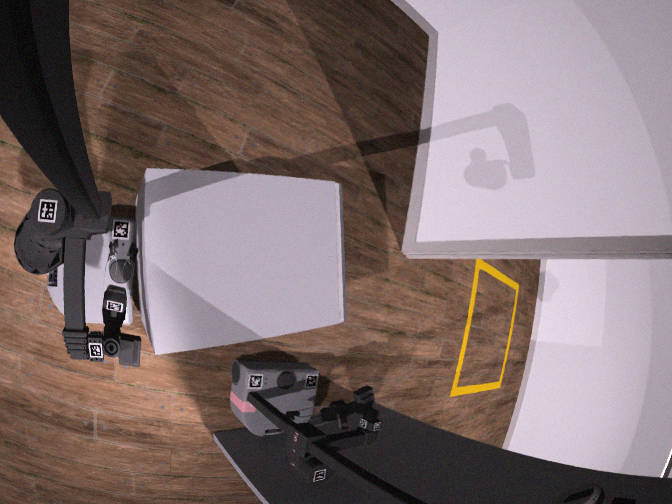

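Request:
execute_actions --actions '[{"r2":{"base":{"translate_m":0.22}}}]' --cameras '[]'

Request:
execute_actions --actions '[{"r2":{"base":{"rotate_rad":-0.24}}}]' --cameras '[]'

Request:
execute_actions --actions '[{"r2":{"base":{"translate_m":0.15},"joints":{"head_tilt_rad":-1.2}},"r1":{"joints":{"head_tilt_rad":-1.2,"head_pan_rad":0}}}]' --cameras '["r1_nav_camera","r2_nav_camera"]'

Scene clock: 215.73 s.
r1.base_odometry: x=-0.739 y=-2.131 heading=-2.773 (m, m, rad; r1's odometry frame)
r1.turned_by_wheels: +0.000 (rad since the last result)
r1.turned_by_imu: +0.000 (rad since the last result)
r1.base_tilt: forward=-2.5 right=+1.0 (deg)
r1.lidar_m: 0.27 0.27 0.33 5.14 2.79 0.30 0.28 0.28 0.35 3.65 1.01 0.29
r1.head_depth_mm: 2497 2696 2192 1795 919 797 703 / 2674 2810 2167 1781 914 797 724 / 2905 2745 2172 1761 912 790 788 / 3177 2736 2152 1756 907 787 962 / 3340 2758 2127 1744 903 811 1105 / 3548 2516 851 960 1100 868 1128 / 595 2481 2102 969 902 1093 1122
r1.base_status: not commanded
r1.joint_positions: lift_m=+0.320 arm_m=+0.000 wrist_yaw_rad=+3.492 wrist_pitch_rad=-0.385 wrist_roll_rad=-0.006 gripper_m=+0.037 head_pan_rad=+0.593 head_tilt_rad=-0.897
r1.joint_status: not commanded
r1.on_its_own: wrist_yaw_rad is held at +3.492, not at your +3.200, by its stall guard, which is not easing now
r1.motor_effort: left_wheel=-4(5) right_wheel=-2(1) lift_m=+54(54) arm_m=-3(3) wrist_yaw_rad=-1(1) wrist_pitch_rad=+7(8) wrist_roll_rad=-1(1) gripper_m=+1(1) head_pan_rad=+5(5) head_tilt_rad=-2(2) (%)
r1.hand_pose: x=-0.0997 y=+0.0694 z=+0.3397 quat_wxyz=(+0.012, +0.657, +0.255, +0.709) (m; r1's base frame)
r1.wrist_depth_mm: 200 258 - - - - - / 203 264 - - - - - / 206 272 - - - - - / 211 274 820 879 867 867 552 / 213 280 418 700 685 671 475 / 215 289 387 597 - 562 470 / 218 290 - - - 475 457
r2.base_odometry: x=+3.120 y=+0.664 heading=+0.451 (m, m, rad; r2's odometry frame)
r2.turned_by_wheels: +0.000 (rad since the last result)
r2.turned_by_imu: -0.002 (rad since the last result)
r2.base_tilt: forward=+1.5 right=+1.2 (deg)
r2.lidar_m: - - 0.15 0.20 2.64 4.37 4.62 2.89 2.43 0.70 0.15 -
r2.head_depth_mm: 3349 2512 1972 1647 1394 1130 1069 / 3393 2510 1987 1648 1381 1185 689 / 3439 2540 2023 1661 865 756 670 / 3487 2555 2033 1652 869 759 673 / 1104 1297 1536 1677 877 762 673 / 1110 1313 1614 1681 873 763 675 / 1143 1352 1659 1684 1440 1227 699
r2.base_status: done
r2.joint_positions: lift_m=+0.320 arm_m=+0.000 wrist_yaw_rad=+2.982 wrist_pitch_rad=-0.451 wrist_roll_rad=-0.011 gripper_m=+0.037 head_pan_rad=+0.008 head_tilt_rad=-0.893
r2.joint_status: not commanded
r2.motor_effort: left_wheel=+6(63) right_wheel=+9(13) lift_m=+29(29) arm_m=+0(1) wrist_yaw_rad=-8(11) wrist_pitch_rad=+7(7) wrist_roll_rad=+0(0) gripper_m=+2(3) head_pan_rad=+0(0) head_tilt_rad=-4(4) (%)
r2.hand_pose: x=+0.0138 y=+0.0728 z=+0.3252 quat_wxyz=(+0.212, +0.695, +0.104, +0.679) (m; r2's base frame)
r2.wrist_depth_mm: - - - - 156 89 62 / - - - - 159 90 63 / 909 922 916 904 162 92 63 / 721 732 724 697 165 92 64 / 602 590 - 583 151 94 65 / 514 532 - 534 139 95 65 / 461 - - - 199 90 65
pictures: none
No camera images: the call's "cameras" was empty. Leave "cameras" out to get every camera's image.

Scene clock: 217.27 s.
r1.base_odometry: x=-0.739 y=-2.131 heading=-2.773 (m, m, rad; r1's odometry frame)
r1.turned_by_wheels: +0.000 (rad since the last result)
r1.turned_by_imu: +0.000 (rad since the last result)
r1.base_tilt: forward=-2.6 right=+1.0 (deg)
r1.lidar_m: 0.26 0.27 0.33 5.14 2.79 0.30 0.28 0.28 0.35 3.66 1.01 0.29
r1.head_depth_mm: 2497 2695 2192 1783 921 797 703 / 2677 2813 2168 1771 913 796 727 / 2915 2787 2170 1759 910 791 775 / 3138 2730 2130 1757 904 789 956 / 3424 2748 2126 1667 902 810 1099 / 602 686 845 962 1254 964 1129 / 3493 2707 2115 1014 925 1135 1123
r1.base_status: not commanded
r1.joint_positions: lift_m=+0.320 arm_m=+0.000 wrist_yaw_rad=+3.492 wrist_pitch_rad=-0.385 wrist_roll_rad=-0.006 gripper_m=+0.037 head_pan_rad=+0.593 head_tilt_rad=-0.897
r1.joint_status: not commanded
r1.on_its_own: wrist_yaw_rad is held at +3.492, not at your +3.200, by its stall guard, which is not easing now
r1.motor_effort: left_wheel=-5(5) right_wheel=-2(2) lift_m=+54(54) arm_m=-3(3) wrist_yaw_rad=-1(2) wrist_pitch_rad=+7(7) wrist_roll_rad=-1(1) gripper_m=+0(2) head_pan_rad=+5(4) head_tilt_rad=-2(1) (%)
r1.hand_pose: x=-0.0997 y=+0.0694 z=+0.3397 quat_wxyz=(+0.012, +0.657, +0.255, +0.709) (m; r1's base frame)
r1.wrist_depth_mm: 201 260 - - - - - / 203 264 - - - - - / 207 269 - - - - - / 210 274 838 917 874 890 574 / 213 280 413 702 694 673 483 / 214 284 386 604 - 566 521 / 218 290 - - - 476 458
r2.base_odometry: x=+3.120 y=+0.664 heading=+0.212 (m, m, rad; r2's odometry frame)
r2.turned_by_wheels: -0.239 (rad since the last result)
r2.turned_by_imu: -0.226 (rad since the last result)
r2.base_tilt: forward=+1.6 right=+1.3 (deg)
r2.lidar_m: - - 0.15 0.19 2.42 3.32 4.60 3.48 2.52 2.42 0.17 0.15
r2.head_depth_mm: 3360 2498 1440 1401 1186 1092 1083 / 3409 2528 1965 1646 1380 1183 1069 / 3462 2497 1989 1660 1414 759 678 / 3455 2536 2012 1666 871 757 672 / 3476 2550 2030 1674 872 760 673 / 3434 2573 1876 1636 877 763 676 / 3104 1220 1450 1648 881 768 678
r2.base_status: rotate_rad off_target (by the wheels' count: -0.2392 of -0.2400)
r2.joint_positions: lift_m=+0.320 arm_m=+0.000 wrist_yaw_rad=+2.977 wrist_pitch_rad=-0.451 wrist_roll_rad=-0.011 gripper_m=+0.037 head_pan_rad=+0.008 head_tilt_rad=-0.893
r2.joint_status: not commanded
r2.on_its_own: left_wheel is at rest, and its effort (+38) is outside its rest range (-18 to +18)
r2.motor_effort: left_wheel=+38(66) right_wheel=-3(6) lift_m=+29(29) arm_m=+0(0) wrist_yaw_rad=-4(9) wrist_pitch_rad=+7(7) wrist_roll_rad=+0(0) gripper_m=-1(2) head_pan_rad=+0(0) head_tilt_rad=-3(3) (%)
r2.hand_pose: x=+0.0148 y=+0.0727 z=+0.3252 quat_wxyz=(+0.214, +0.696, +0.102, +0.678) (m; r2's base frame)
r2.wrist_depth_mm: - - - - 168 116 88 / - - - - 176 120 91 / 907 901 909 837 186 125 93 / 714 716 722 673 196 129 96 / 600 596 - 399 189 134 98 / 513 528 - 421 - 139 101 / 456 - - - 252 139 104
pictures: none
No camera images: the call's "cameras" was empty. Leave "cameras" out to get every camera's image.

Scene clock: 219.93 s.
r1.base_odometry: x=-0.739 y=-2.131 heading=-2.773 (m, m, rad; r1's odometry frame)
r1.turned_by_wheels: +0.000 (rad since the last result)
r1.turned_by_imu: +0.000 (rad since the last result)
r1.base_tilt: forward=-2.6 right=+1.0 (deg)
r1.lidar_m: 0.26 0.26 0.43 5.12 2.79 0.30 0.28 0.28 0.35 3.63 0.41 0.28
r1.head_depth_mm: 2028 1793 1574 877 1029 1209 1116 / 2013 1781 965 874 895 1202 1110 / 1997 1766 962 867 875 1202 - / 1977 1757 959 869 852 1194 - / 2001 1761 952 863 833 1199 - / 1998 1744 950 858 815 1185 1124 / 1954 1743 1560 1183 1086 1160 1108
r1.base_status: not commanded
r1.joint_positions: lift_m=+0.320 arm_m=+0.000 wrist_yaw_rad=+3.492 wrist_pitch_rad=-0.385 wrist_roll_rad=-0.006 gripper_m=+0.037 head_pan_rad=+0.007 head_tilt_rad=-1.185
r1.joint_status: all done
r1.on_its_own: wrist_yaw_rad is held at +3.492, not at your +3.200, by its stall guard, which is not easing now
r1.motor_effort: left_wheel=-4(5) right_wheel=-3(1) lift_m=+54(54) arm_m=-3(3) wrist_yaw_rad=-1(1) wrist_pitch_rad=+7(7) wrist_roll_rad=+0(1) gripper_m=+1(2) head_pan_rad=-6(50) head_tilt_rad=-7(20) (%)
r1.hand_pose: x=-0.0997 y=+0.0694 z=+0.3397 quat_wxyz=(+0.012, +0.657, +0.255, +0.709) (m; r1's base frame)
r1.wrist_depth_mm: 199 260 - - - - - / 203 263 - - - - - / 208 269 - - - - - / 209 274 821 892 873 876 833 / 212 277 408 723 689 669 467 / 216 287 386 597 - 565 421 / 219 289 - - - 475 401
r2.base_odometry: x=+3.266 y=+0.695 heading=+0.213 (m, m, rad; r2's odometry frame)
r2.turned_by_wheels: +0.001 (rad since the last result)
r2.turned_by_imu: +0.002 (rad since the last result)
r2.base_tilt: forward=+1.5 right=+1.3 (deg)
r2.lidar_m: - - 0.15 0.19 2.42 3.30 4.76 3.46 2.52 0.65 0.42 0.43
r2.head_depth_mm: 1845 1613 1390 1152 1110 1166 1080 / 1867 1663 1508 1369 1228 1194 - / 1863 1654 1505 1373 789 1182 - / 1870 1676 932 841 774 755 - / 1888 1677 927 843 778 773 - / 1897 1691 931 849 780 930 - / 1141 1301 938 853 783 747 1114
r2.base_status: done
r2.joint_positions: lift_m=+0.320 arm_m=+0.000 wrist_yaw_rad=+2.977 wrist_pitch_rad=-0.451 wrist_roll_rad=-0.011 gripper_m=+0.037 head_pan_rad=+0.008 head_tilt_rad=-1.186
r2.joint_status: all done
r2.on_its_own: left_wheel is at rest, and its effort (+37) is outside its rest range (-18 to +18)
r2.motor_effort: left_wheel=+37(67) right_wheel=-2(1) lift_m=+29(29) arm_m=+0(0) wrist_yaw_rad=-3(3) wrist_pitch_rad=+7(7) wrist_roll_rad=+0(1) gripper_m=+0(0) head_pan_rad=+0(1) head_tilt_rad=-8(28) (%)
r2.hand_pose: x=+0.0149 y=+0.0727 z=+0.3252 quat_wxyz=(+0.214, +0.696, +0.102, +0.678) (m; r2's base frame)
r2.wrist_depth_mm: - - - 322 167 112 84 / - - - 352 173 115 86 / 898 927 922 389 182 119 88 / 728 737 720 433 191 123 90 / 602 594 - 407 183 127 93 / 516 528 - 432 - 132 95 / 465 - - - 244 131 97
pictures: r1_nav_camera (sideways: a quarter turn counterclockwise sets it upright), r2_nav_camera (sideways: a quarter turn counterclockwise sets it upright)
camera_calibration (this result's frames):
r1_nav_camera: T_world_to_cam=[[0.908143, 0.0214045, 0.418113, -0.505671], [0.0284187, -0.99954, -0.0105558, 0.0607245], [0.417695, 0.0214684, -0.908334, 1.13515], [0, 0, 0, 1]] pos_world=[-0.0166493, 0.0471504, 1.24316]
r2_nav_camera: T_world_to_cam=[[0.930433, 0.0321618, 0.365048, -0.442658], [0.0503859, -0.997908, -0.0405047, 0.101771], [0.362982, 0.0560801, -0.930107, 1.15709], [0, 0, 0, 1]] pos_world=[-0.0132678, 0.0509051, 1.24193]
Images, in order (width x height): r1_nav_camera 672x504, r2_nav_camera 672x504.

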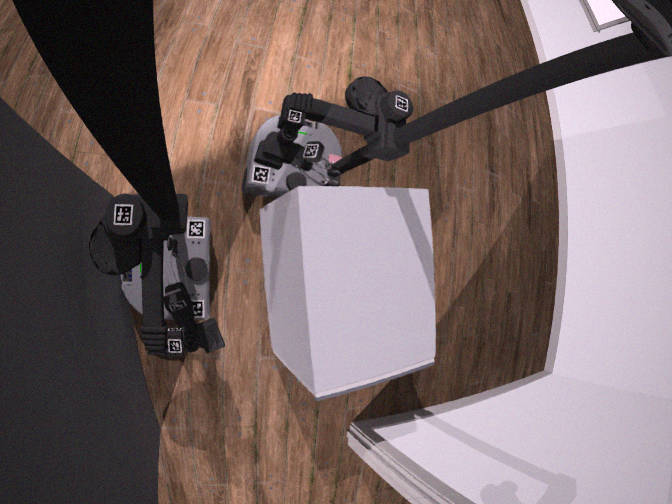

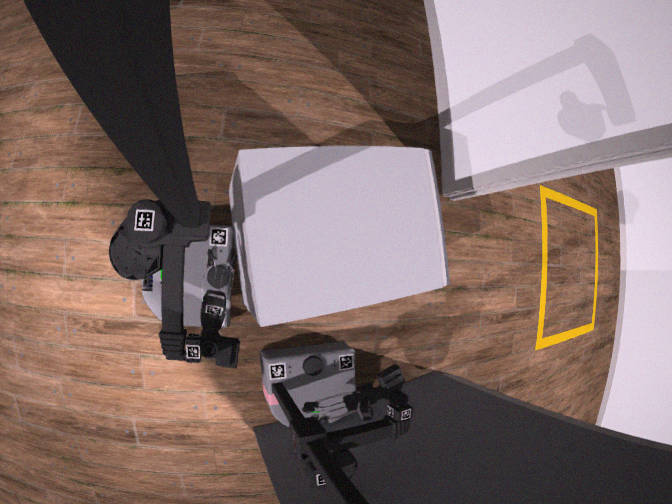

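Request:
execute_actions --actions '[{"r2":{"base":{"translate_m":-0.45},"joints":{"lift_m":0.28}}}]' --cameras '[]'

Request:
execute_actions --actions '[{"r2":{"base":{"rotate_rad":1.0}}}]' --cameras '[]'

Request:
execute_actions --actions '[{"r2":{"base":{"translate_m":0.36}}}]' --cameras '[]'

Request:
execute_actions --actions '[{"r2":{"base":{"rotate_rad":-1.27},"joints":{"lift_m":0.32}}}]' --cameras '[]'

Request:
execute_actions --actions '[{"r2":{"base":{"translate_m":0.45}}}]' --cameras '["r1_nav_camera","r2_nav_camera"]'

Scene clock: 229.20 s.
r1.base_odometry: x=-0.739 y=-2.131 heading=-2.773 (m, m, rad; r1's odometry frame)
r1.turned_by_wheels: +0.000 (rad since the last result)
r1.turned_by_imu: +0.000 (rad since the last result)
r1.base_tilt: forward=-2.6 right=+1.0 (deg)
r1.lidar_m: 0.26 0.26 0.81 5.15 2.79 0.30 0.28 0.28 0.35 3.65 0.41 0.28
r1.head_depth_mm: 2027 1789 1572 877 1025 1206 1121 / 2017 1776 960 872 891 1204 1113 / 2005 1768 961 868 875 1204 - / 2006 1765 961 863 855 1196 - / 1993 1740 952 863 834 1196 - / 1972 1746 947 858 813 1189 1119 / 1967 1737 1559 1408 1270 1183 1108
r1.base_status: not commanded
r1.joint_positions: lift_m=+0.320 arm_m=+0.000 wrist_yaw_rad=+3.492 wrist_pitch_rad=-0.385 wrist_roll_rad=-0.006 gripper_m=+0.037 head_pan_rad=+0.007 head_tilt_rad=-1.185
r1.joint_status: not commanded
r1.on_its_own: wrist_yaw_rad is held at +3.492, not at your +3.200, by its stall guard, which is not easing now
r1.motor_effort: left_wheel=-5(5) right_wheel=-2(2) lift_m=+54(54) arm_m=-3(3) wrist_yaw_rad=-1(1) wrist_pitch_rad=+7(7) wrist_roll_rad=-1(1) gripper_m=+0(1) head_pan_rad=-5(5) head_tilt_rad=-6(6) (%)
r1.hand_pose: x=-0.0997 y=+0.0694 z=+0.3397 quat_wxyz=(+0.012, +0.657, +0.255, +0.709) (m; r1's base frame)
r1.wrist_depth_mm: 201 257 - - - - - / 204 265 - - - - - / 205 269 - - - - 713 / 209 274 818 890 861 852 709 / 212 279 416 703 671 690 648 / 216 282 394 596 - 565 548 / 219 290 - - - 472 477
r2.base_odometry: x=+2.827 y=+0.600 heading=+0.213 (m, m, rad; r2's odometry frame)
r2.turned_by_wheels: +0.000 (rad since the last result)
r2.turned_by_imu: -0.001 (rad since the last result)
r2.base_tilt: forward=+1.5 right=+1.3 (deg)
r2.lidar_m: 0.52 0.52 2.10 2.34 2.41 3.32 4.31 3.45 2.52 2.42 0.87 0.74
r2.head_depth_mm: 1387 1112 1274 1350 1257 1156 1083 / 1857 1624 1362 1345 1256 1190 - / 1856 1670 1025 1342 1263 1198 - / 1861 1017 936 1265 1264 1197 - / 1882 1024 940 1206 1273 1191 - / 1586 1033 933 1229 1280 1185 - / 1468 1624 1499 1399 1281 1188 1122
r2.base_status: done
r2.joint_positions: lift_m=+0.280 arm_m=+0.000 wrist_yaw_rad=+2.976 wrist_pitch_rad=-0.451 wrist_roll_rad=-0.011 gripper_m=+0.037 head_pan_rad=+0.008 head_tilt_rad=-1.186
r2.joint_status: all done
r2.motor_effort: left_wheel=+1(30) right_wheel=-1(6) lift_m=+19(26) arm_m=+0(1) wrist_yaw_rad=-2(3) wrist_pitch_rad=+7(8) wrist_roll_rad=-1(1) gripper_m=-1(1) head_pan_rad=+0(1) head_tilt_rad=-6(7) (%)
r2.hand_pose: x=+0.0150 y=+0.0726 z=+0.2857 quat_wxyz=(+0.214, +0.696, +0.102, +0.678) (m; r2's base frame)
r2.wrist_depth_mm: - - - - - - - / - - - - - - - / 826 834 845 831 836 856 863 / 664 660 665 669 673 672 648 / 548 554 - 553 576 557 529 / 471 - - - - 477 480 / - - - - 414 414 419
pictures: none
No camera images: the call's "cameras" was empty. Leave "cameras" out to get every camera's image.

Scene clock: 231.00 s.
r1.base_odometry: x=-0.739 y=-2.131 heading=-2.773 (m, m, rad; r1's odometry frame)
r1.turned_by_wheels: +0.000 (rad since the last result)
r1.turned_by_imu: +0.000 (rad since the last result)
r1.base_tilt: forward=-2.5 right=+1.0 (deg)
r1.lidar_m: 0.26 0.26 0.82 5.12 2.79 0.30 0.28 0.28 0.35 3.64 0.41 0.28
r1.head_depth_mm: 2026 1779 1580 879 1027 1200 1116 / 2019 1783 963 872 894 1197 1117 / 2004 1765 963 869 873 1200 - / 2003 1757 959 859 854 1201 - / 1992 1757 955 861 831 1196 - / 1986 1730 951 858 814 1183 1122 / 1958 1740 1541 1406 1277 1184 1111
r1.base_status: not commanded
r1.joint_positions: lift_m=+0.320 arm_m=+0.000 wrist_yaw_rad=+3.492 wrist_pitch_rad=-0.385 wrist_roll_rad=-0.006 gripper_m=+0.037 head_pan_rad=+0.007 head_tilt_rad=-1.185
r1.joint_status: not commanded
r1.on_its_own: wrist_yaw_rad is held at +3.492, not at your +3.200, by its stall guard, which is not easing now
r1.motor_effort: left_wheel=-5(5) right_wheel=-2(2) lift_m=+54(54) arm_m=-3(3) wrist_yaw_rad=-1(1) wrist_pitch_rad=+7(7) wrist_roll_rad=-1(1) gripper_m=+1(2) head_pan_rad=-5(5) head_tilt_rad=-6(6) (%)
r1.hand_pose: x=-0.0997 y=+0.0694 z=+0.3397 quat_wxyz=(+0.012, +0.657, +0.255, +0.709) (m; r1's base frame)
r1.wrist_depth_mm: 200 258 - - - - - / 203 264 - - - - - / 206 269 - - - - 741 / 208 273 812 889 864 792 639 / 212 280 412 702 679 676 641 / 215 284 387 605 - 563 547 / 220 289 - - - 479 464
r2.base_odometry: x=+2.827 y=+0.600 heading=+1.213 (m, m, rad; r2's odometry frame)
r2.turned_by_wheels: +1.000 (rad since the last result)
r2.turned_by_imu: +0.984 (rad since the last result)
r2.base_tilt: forward=+1.5 right=+1.2 (deg)
r2.lidar_m: 1.99 2.33 2.38 3.13 4.32 3.67 2.57 2.43 0.89 0.74 0.52 0.52
r2.head_depth_mm: 1756 1654 906 985 1229 1161 1080 / 1849 1654 1495 1262 1255 1188 - / 1869 1662 1509 1373 1265 1193 - / 1874 1684 1512 1379 1273 1205 - / 1875 1679 1528 1390 1274 1194 - / 1896 1694 1529 1388 1282 1180 - / 1899 1701 1535 1399 1289 1186 1112
r2.base_status: done
r2.joint_positions: lift_m=+0.280 arm_m=+0.000 wrist_yaw_rad=+2.976 wrist_pitch_rad=-0.451 wrist_roll_rad=-0.011 gripper_m=+0.037 head_pan_rad=+0.008 head_tilt_rad=-1.186
r2.joint_status: not commanded
r2.motor_effort: left_wheel=-1(11) right_wheel=+0(7) lift_m=+19(19) arm_m=+0(1) wrist_yaw_rad=-2(3) wrist_pitch_rad=+8(7) wrist_roll_rad=+0(1) gripper_m=+2(1) head_pan_rad=+0(1) head_tilt_rad=-8(7) (%)
r2.hand_pose: x=+0.0150 y=+0.0726 z=+0.2857 quat_wxyz=(+0.214, +0.696, +0.102, +0.678) (m; r2's base frame)
r2.wrist_depth_mm: - - - - - - - / - - - - - - - / 835 831 841 840 849 841 846 / 662 655 664 670 672 672 679 / 549 544 - 550 579 559 556 / 472 - - - - 473 480 / - - - - 413 417 418
pictures: none
No camera images: the call's "cameras" was empty. Leave "cameras" out to get every camera's image.

Scene clock: 233.87 s.
r1.base_odometry: x=-0.739 y=-2.131 heading=-2.773 (m, m, rad; r1's odometry frame)
r1.turned_by_wheels: +0.000 (rad since the last result)
r1.turned_by_imu: +0.000 (rad since the last result)
r1.base_tilt: forward=-2.6 right=+1.0 (deg)
r1.lidar_m: 0.26 0.26 0.96 5.11 2.80 0.30 0.28 0.28 0.35 3.65 0.41 0.28
r1.head_depth_mm: 2029 1795 1567 881 1021 1203 1120 / 2017 1777 965 871 888 1204 1117 / 2016 1772 956 866 875 1194 - / 1994 1763 957 863 852 1194 - / 2008 1745 955 860 835 1207 - / 1959 1753 947 853 816 1197 1127 / 1969 1743 1553 1290 1274 1185 1109
r1.base_status: not commanded
r1.joint_positions: lift_m=+0.320 arm_m=+0.000 wrist_yaw_rad=+3.492 wrist_pitch_rad=-0.385 wrist_roll_rad=-0.006 gripper_m=+0.037 head_pan_rad=+0.007 head_tilt_rad=-1.185
r1.joint_status: not commanded
r1.on_its_own: wrist_yaw_rad is held at +3.492, not at your +3.200, by its stall guard, which is not easing now
r1.motor_effort: left_wheel=-5(5) right_wheel=-2(2) lift_m=+54(54) arm_m=-3(3) wrist_yaw_rad=-1(1) wrist_pitch_rad=+7(7) wrist_roll_rad=-1(1) gripper_m=+1(1) head_pan_rad=-4(5) head_tilt_rad=-5(5) (%)
r1.hand_pose: x=-0.0997 y=+0.0694 z=+0.3397 quat_wxyz=(+0.012, +0.657, +0.255, +0.709) (m; r1's base frame)
r1.wrist_depth_mm: 201 260 - - - - - / 205 263 - - - - - / 206 270 - - - - - / 210 273 817 914 896 857 834 / 213 280 410 703 679 681 654 / 215 285 389 602 - 548 548 / 220 288 - - - 477 468
r2.base_odometry: x=+2.953 y=+0.937 heading=+1.213 (m, m, rad; r2's odometry frame)
r2.turned_by_wheels: +0.000 (rad since the last result)
r2.turned_by_imu: +0.000 (rad since the last result)
r2.base_tilt: forward=+1.5 right=+1.2 (deg)
r2.lidar_m: 1.73 2.04 2.09 2.73 4.53 4.11 2.88 2.72 0.81 0.31 0.27 1.32
r2.head_depth_mm: 1567 1647 1490 1358 836 1071 1078 / 1772 1657 1502 1369 1261 1178 - / 1854 1671 1502 1376 1261 1192 - / 1871 1667 1504 1386 1266 1202 - / 1890 1683 1511 1395 1277 1194 - / 1884 1690 1531 1389 1279 1181 - / 1876 1701 1537 1397 1287 1189 1116
r2.base_status: done
r2.joint_positions: lift_m=+0.280 arm_m=+0.000 wrist_yaw_rad=+2.976 wrist_pitch_rad=-0.451 wrist_roll_rad=-0.011 gripper_m=+0.037 head_pan_rad=+0.008 head_tilt_rad=-1.186
r2.joint_status: not commanded
r2.motor_effort: left_wheel=-2(9) right_wheel=+0(6) lift_m=+19(19) arm_m=+0(0) wrist_yaw_rad=-2(2) wrist_pitch_rad=+7(8) wrist_roll_rad=+0(0) gripper_m=-1(0) head_pan_rad=+0(0) head_tilt_rad=-6(7) (%)
r2.hand_pose: x=+0.0150 y=+0.0726 z=+0.2857 quat_wxyz=(+0.214, +0.696, +0.102, +0.678) (m; r2's base frame)
r2.wrist_depth_mm: - - - - - - - / - - - - - - - / 815 837 837 839 843 837 853 / 651 673 665 668 666 668 662 / 542 549 - 556 576 549 558 / 476 - - - - 472 478 / - - - - 414 412 414
pictures: none
No camera images: the call's "cameras" was empty. Leave "cameras" out to get every camera's image.

Scene clock: 236.50 s.
r1.base_odometry: x=-0.739 y=-2.131 heading=-2.773 (m, m, rad; r1's odometry frame)
r1.turned_by_wheels: +0.000 (rad since the last result)
r1.turned_by_imu: +0.000 (rad since the last result)
r1.base_tilt: forward=-2.6 right=+1.0 (deg)
r1.lidar_m: 0.26 0.26 4.13 5.12 2.78 0.30 0.28 0.28 0.35 3.66 0.41 0.28
r1.head_depth_mm: 2038 1779 1571 880 1027 1210 1114 / 2029 1766 966 873 893 1205 1115 / 1992 1778 958 868 872 1201 - / 1994 1765 953 861 855 1193 - / 1983 1751 949 859 835 1201 - / 1986 1745 946 857 816 1196 1126 / 1958 1727 1546 1392 1270 1179 1112
r1.base_status: not commanded
r1.joint_positions: lift_m=+0.320 arm_m=+0.000 wrist_yaw_rad=+3.492 wrist_pitch_rad=-0.385 wrist_roll_rad=-0.006 gripper_m=+0.037 head_pan_rad=+0.007 head_tilt_rad=-1.185
r1.joint_status: not commanded
r1.on_its_own: wrist_yaw_rad is held at +3.492, not at your +3.200, by its stall guard, which is not easing now
r1.motor_effort: left_wheel=-5(5) right_wheel=-1(2) lift_m=+54(54) arm_m=-3(3) wrist_yaw_rad=-2(1) wrist_pitch_rad=+7(8) wrist_roll_rad=-1(1) gripper_m=+1(2) head_pan_rad=-4(5) head_tilt_rad=-6(6) (%)
r1.hand_pose: x=-0.0997 y=+0.0694 z=+0.3397 quat_wxyz=(+0.012, +0.657, +0.255, +0.709) (m; r1's base frame)
r1.wrist_depth_mm: 199 259 - - - - - / 205 262 - - - - - / 207 270 - - - - - / 210 275 818 906 848 859 860 / 211 279 417 709 674 679 669 / 215 285 391 596 - 556 551 / 219 289 - - - 477 463
r2.base_odometry: x=+2.953 y=+0.937 heading=-0.057 (m, m, rad; r2's odometry frame)
r2.turned_by_wheels: -1.270 (rad since the last result)
r2.turned_by_imu: -1.255 (rad since the last result)
r2.base_tilt: forward=+1.5 right=+1.3 (deg)
r2.lidar_m: 0.28 0.27 1.48 2.04 2.04 2.33 3.97 4.52 3.18 2.73 1.01 0.36
r2.head_depth_mm: 1328 1478 1307 1317 1256 1169 1084 / 1812 1647 914 947 1259 1190 - / 1863 1030 916 860 1249 1205 - / 1882 1020 922 845 1228 1200 - / 1877 1025 924 867 1273 1193 - / 1884 1682 970 1389 1284 1185 - / 1330 1477 1541 1400 1282 1187 1116
r2.base_status: done
r2.joint_positions: lift_m=+0.320 arm_m=+0.000 wrist_yaw_rad=+2.976 wrist_pitch_rad=-0.451 wrist_roll_rad=-0.011 gripper_m=+0.037 head_pan_rad=+0.008 head_tilt_rad=-1.186
r2.joint_status: all done
r2.motor_effort: left_wheel=+1(11) right_wheel=-2(6) lift_m=+31(33) arm_m=+0(0) wrist_yaw_rad=-2(2) wrist_pitch_rad=+8(7) wrist_roll_rad=+0(0) gripper_m=+0(1) head_pan_rad=+0(0) head_tilt_rad=-7(6) (%)
r2.hand_pose: x=+0.0150 y=+0.0726 z=+0.3251 quat_wxyz=(+0.214, +0.696, +0.102, +0.678) (m; r2's base frame)
r2.wrist_depth_mm: - - - - - - - / - - - - - - - / 892 896 916 948 897 933 940 / 718 725 716 723 724 752 736 / 601 602 - 601 617 613 602 / 513 530 - 527 - 521 525 / 461 - - - 445 458 303
pictures: none
No camera images: the call's "cameras" was empty. Leave "cameras" out to get every camera's image.

Scene clock: 242.03 s.
r1.base_odometry: x=-0.739 y=-2.131 heading=-2.773 (m, m, rad; r1's odometry frame)
r1.turned_by_wheels: +0.000 (rad since the last result)
r1.turned_by_imu: +0.000 (rad since the last result)
r1.base_tilt: forward=-2.6 right=+1.0 (deg)
r1.lidar_m: 0.16 0.49 4.12 5.10 2.79 0.30 0.28 0.28 0.35 3.65 0.24 0.17
r1.head_depth_mm: 2039 1787 1584 875 796 1172 1119 / 2014 1787 1594 869 793 1172 1112 / 2001 1786 1585 868 790 1155 - / 2003 1756 1591 865 790 1170 - / 1967 1713 1129 1207 1265 1198 - / 681 898 890 895 1249 1183 1122 / 1958 1745 930 1193 1277 1175 1110
r1.base_status: not commanded
r1.joint_positions: lift_m=+0.320 arm_m=+0.000 wrist_yaw_rad=+3.492 wrist_pitch_rad=-0.385 wrist_roll_rad=-0.006 gripper_m=+0.037 head_pan_rad=+0.007 head_tilt_rad=-1.185
r1.joint_status: not commanded
r1.on_its_own: wrist_yaw_rad is held at +3.492, not at your +3.200, by its stall guard, which is not easing now
r1.motor_effort: left_wheel=-5(5) right_wheel=-2(2) lift_m=+54(54) arm_m=-3(3) wrist_yaw_rad=-1(1) wrist_pitch_rad=+7(7) wrist_roll_rad=-1(1) gripper_m=+1(0) head_pan_rad=-5(5) head_tilt_rad=-6(5) (%)
r1.hand_pose: x=-0.0997 y=+0.0694 z=+0.3397 quat_wxyz=(+0.012, +0.657, +0.255, +0.709) (m; r1's base frame)
r1.wrist_depth_mm: 201 260 - - - - - / 204 262 - - - - - / 207 269 - - - - - / 209 275 809 899 865 874 847 / 213 279 412 707 688 684 666 / 215 282 389 603 - 551 544 / 219 290 - - - 472 469
r2.base_odometry: x=+3.402 y=+0.912 heading=-0.057 (m, m, rad; r2's odometry frame)
r2.turned_by_wheels: +0.000 (rad since the last result)
r2.turned_by_imu: +0.005 (rad since the last result)
r2.base_tilt: forward=+1.5 right=+1.2 (deg)
r2.lidar_m: - - 1.30 1.70 2.16 2.49 4.28 4.94 3.05 0.81 0.23 0.15
r2.head_depth_mm: 1762 1234 1409 1361 1103 1160 1085 / 1840 1663 1502 830 788 1187 - / 1848 1663 914 835 778 1194 - / 1863 1672 917 842 771 819 - / 1859 1677 924 844 783 1162 - / 1877 1685 934 880 1276 1182 - / 1911 1686 1318 1397 1289 1186 1117
r2.base_status: done
r2.joint_positions: lift_m=+0.320 arm_m=+0.000 wrist_yaw_rad=+2.975 wrist_pitch_rad=-0.451 wrist_roll_rad=-0.011 gripper_m=+0.037 head_pan_rad=+0.008 head_tilt_rad=-1.189
r2.joint_status: not commanded
r2.motor_effort: left_wheel=+15(55) right_wheel=+1(10) lift_m=+29(32) arm_m=+0(0) wrist_yaw_rad=-1(2) wrist_pitch_rad=+8(7) wrist_roll_rad=+0(1) gripper_m=+1(1) head_pan_rad=-1(0) head_tilt_rad=-5(7) (%)
r2.hand_pose: x=+0.0153 y=+0.0725 z=+0.3251 quat_wxyz=(+0.215, +0.696, +0.102, +0.678) (m; r2's base frame)
r2.wrist_depth_mm: - - - - - 100 80 / - - - - - 104 83 / 885 878 906 909 154 110 86 / 712 730 741 731 161 115 90 / 601 590 - 601 159 122 94 / 516 525 - 536 - 129 98 / 457 - - - 214 134 102
pictures: r1_nav_camera (sideways: a quarter turn counterclockwise sets it upright), r2_nav_camera (sideways: a quarter turn counterclockwise sets it upright)
camera_calibration (this result's frames):
r1_nav_camera: T_world_to_cam=[[0.908158, 0.0213872, 0.418081, -0.50563], [0.0283991, -0.999541, -0.0105565, 0.0607255], [0.417664, 0.0214602, -0.908348, 1.13517], [0, 0, 0, 1]] pos_world=[-0.0166504, 0.0471509, 1.24316]
r2_nav_camera: T_world_to_cam=[[0.931841, 0.0322011, 0.361436, -0.437962], [0.0502582, -0.997908, -0.0406681, 0.101985], [0.35937, 0.0560613, -0.93151, 1.15894], [0, 0, 0, 1]] pos_world=[-0.0135017, 0.0509026, 1.242]
Images, in order (width x height): r1_nav_camera 672x504, r2_nav_camera 672x504.

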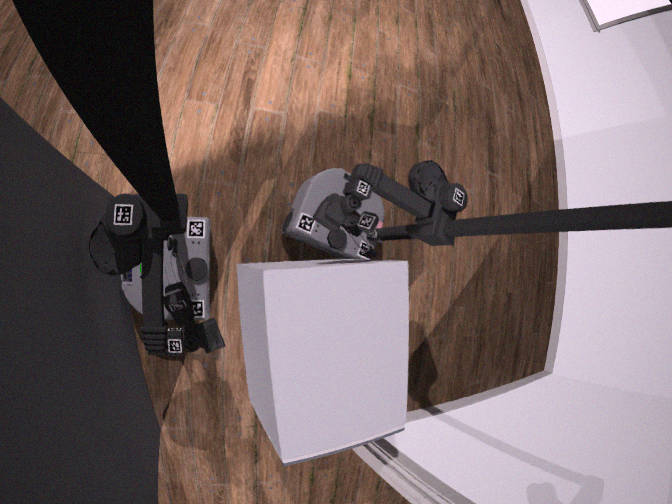

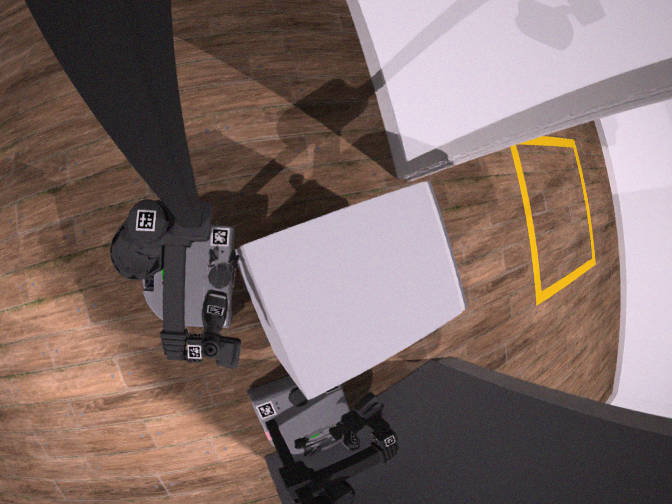

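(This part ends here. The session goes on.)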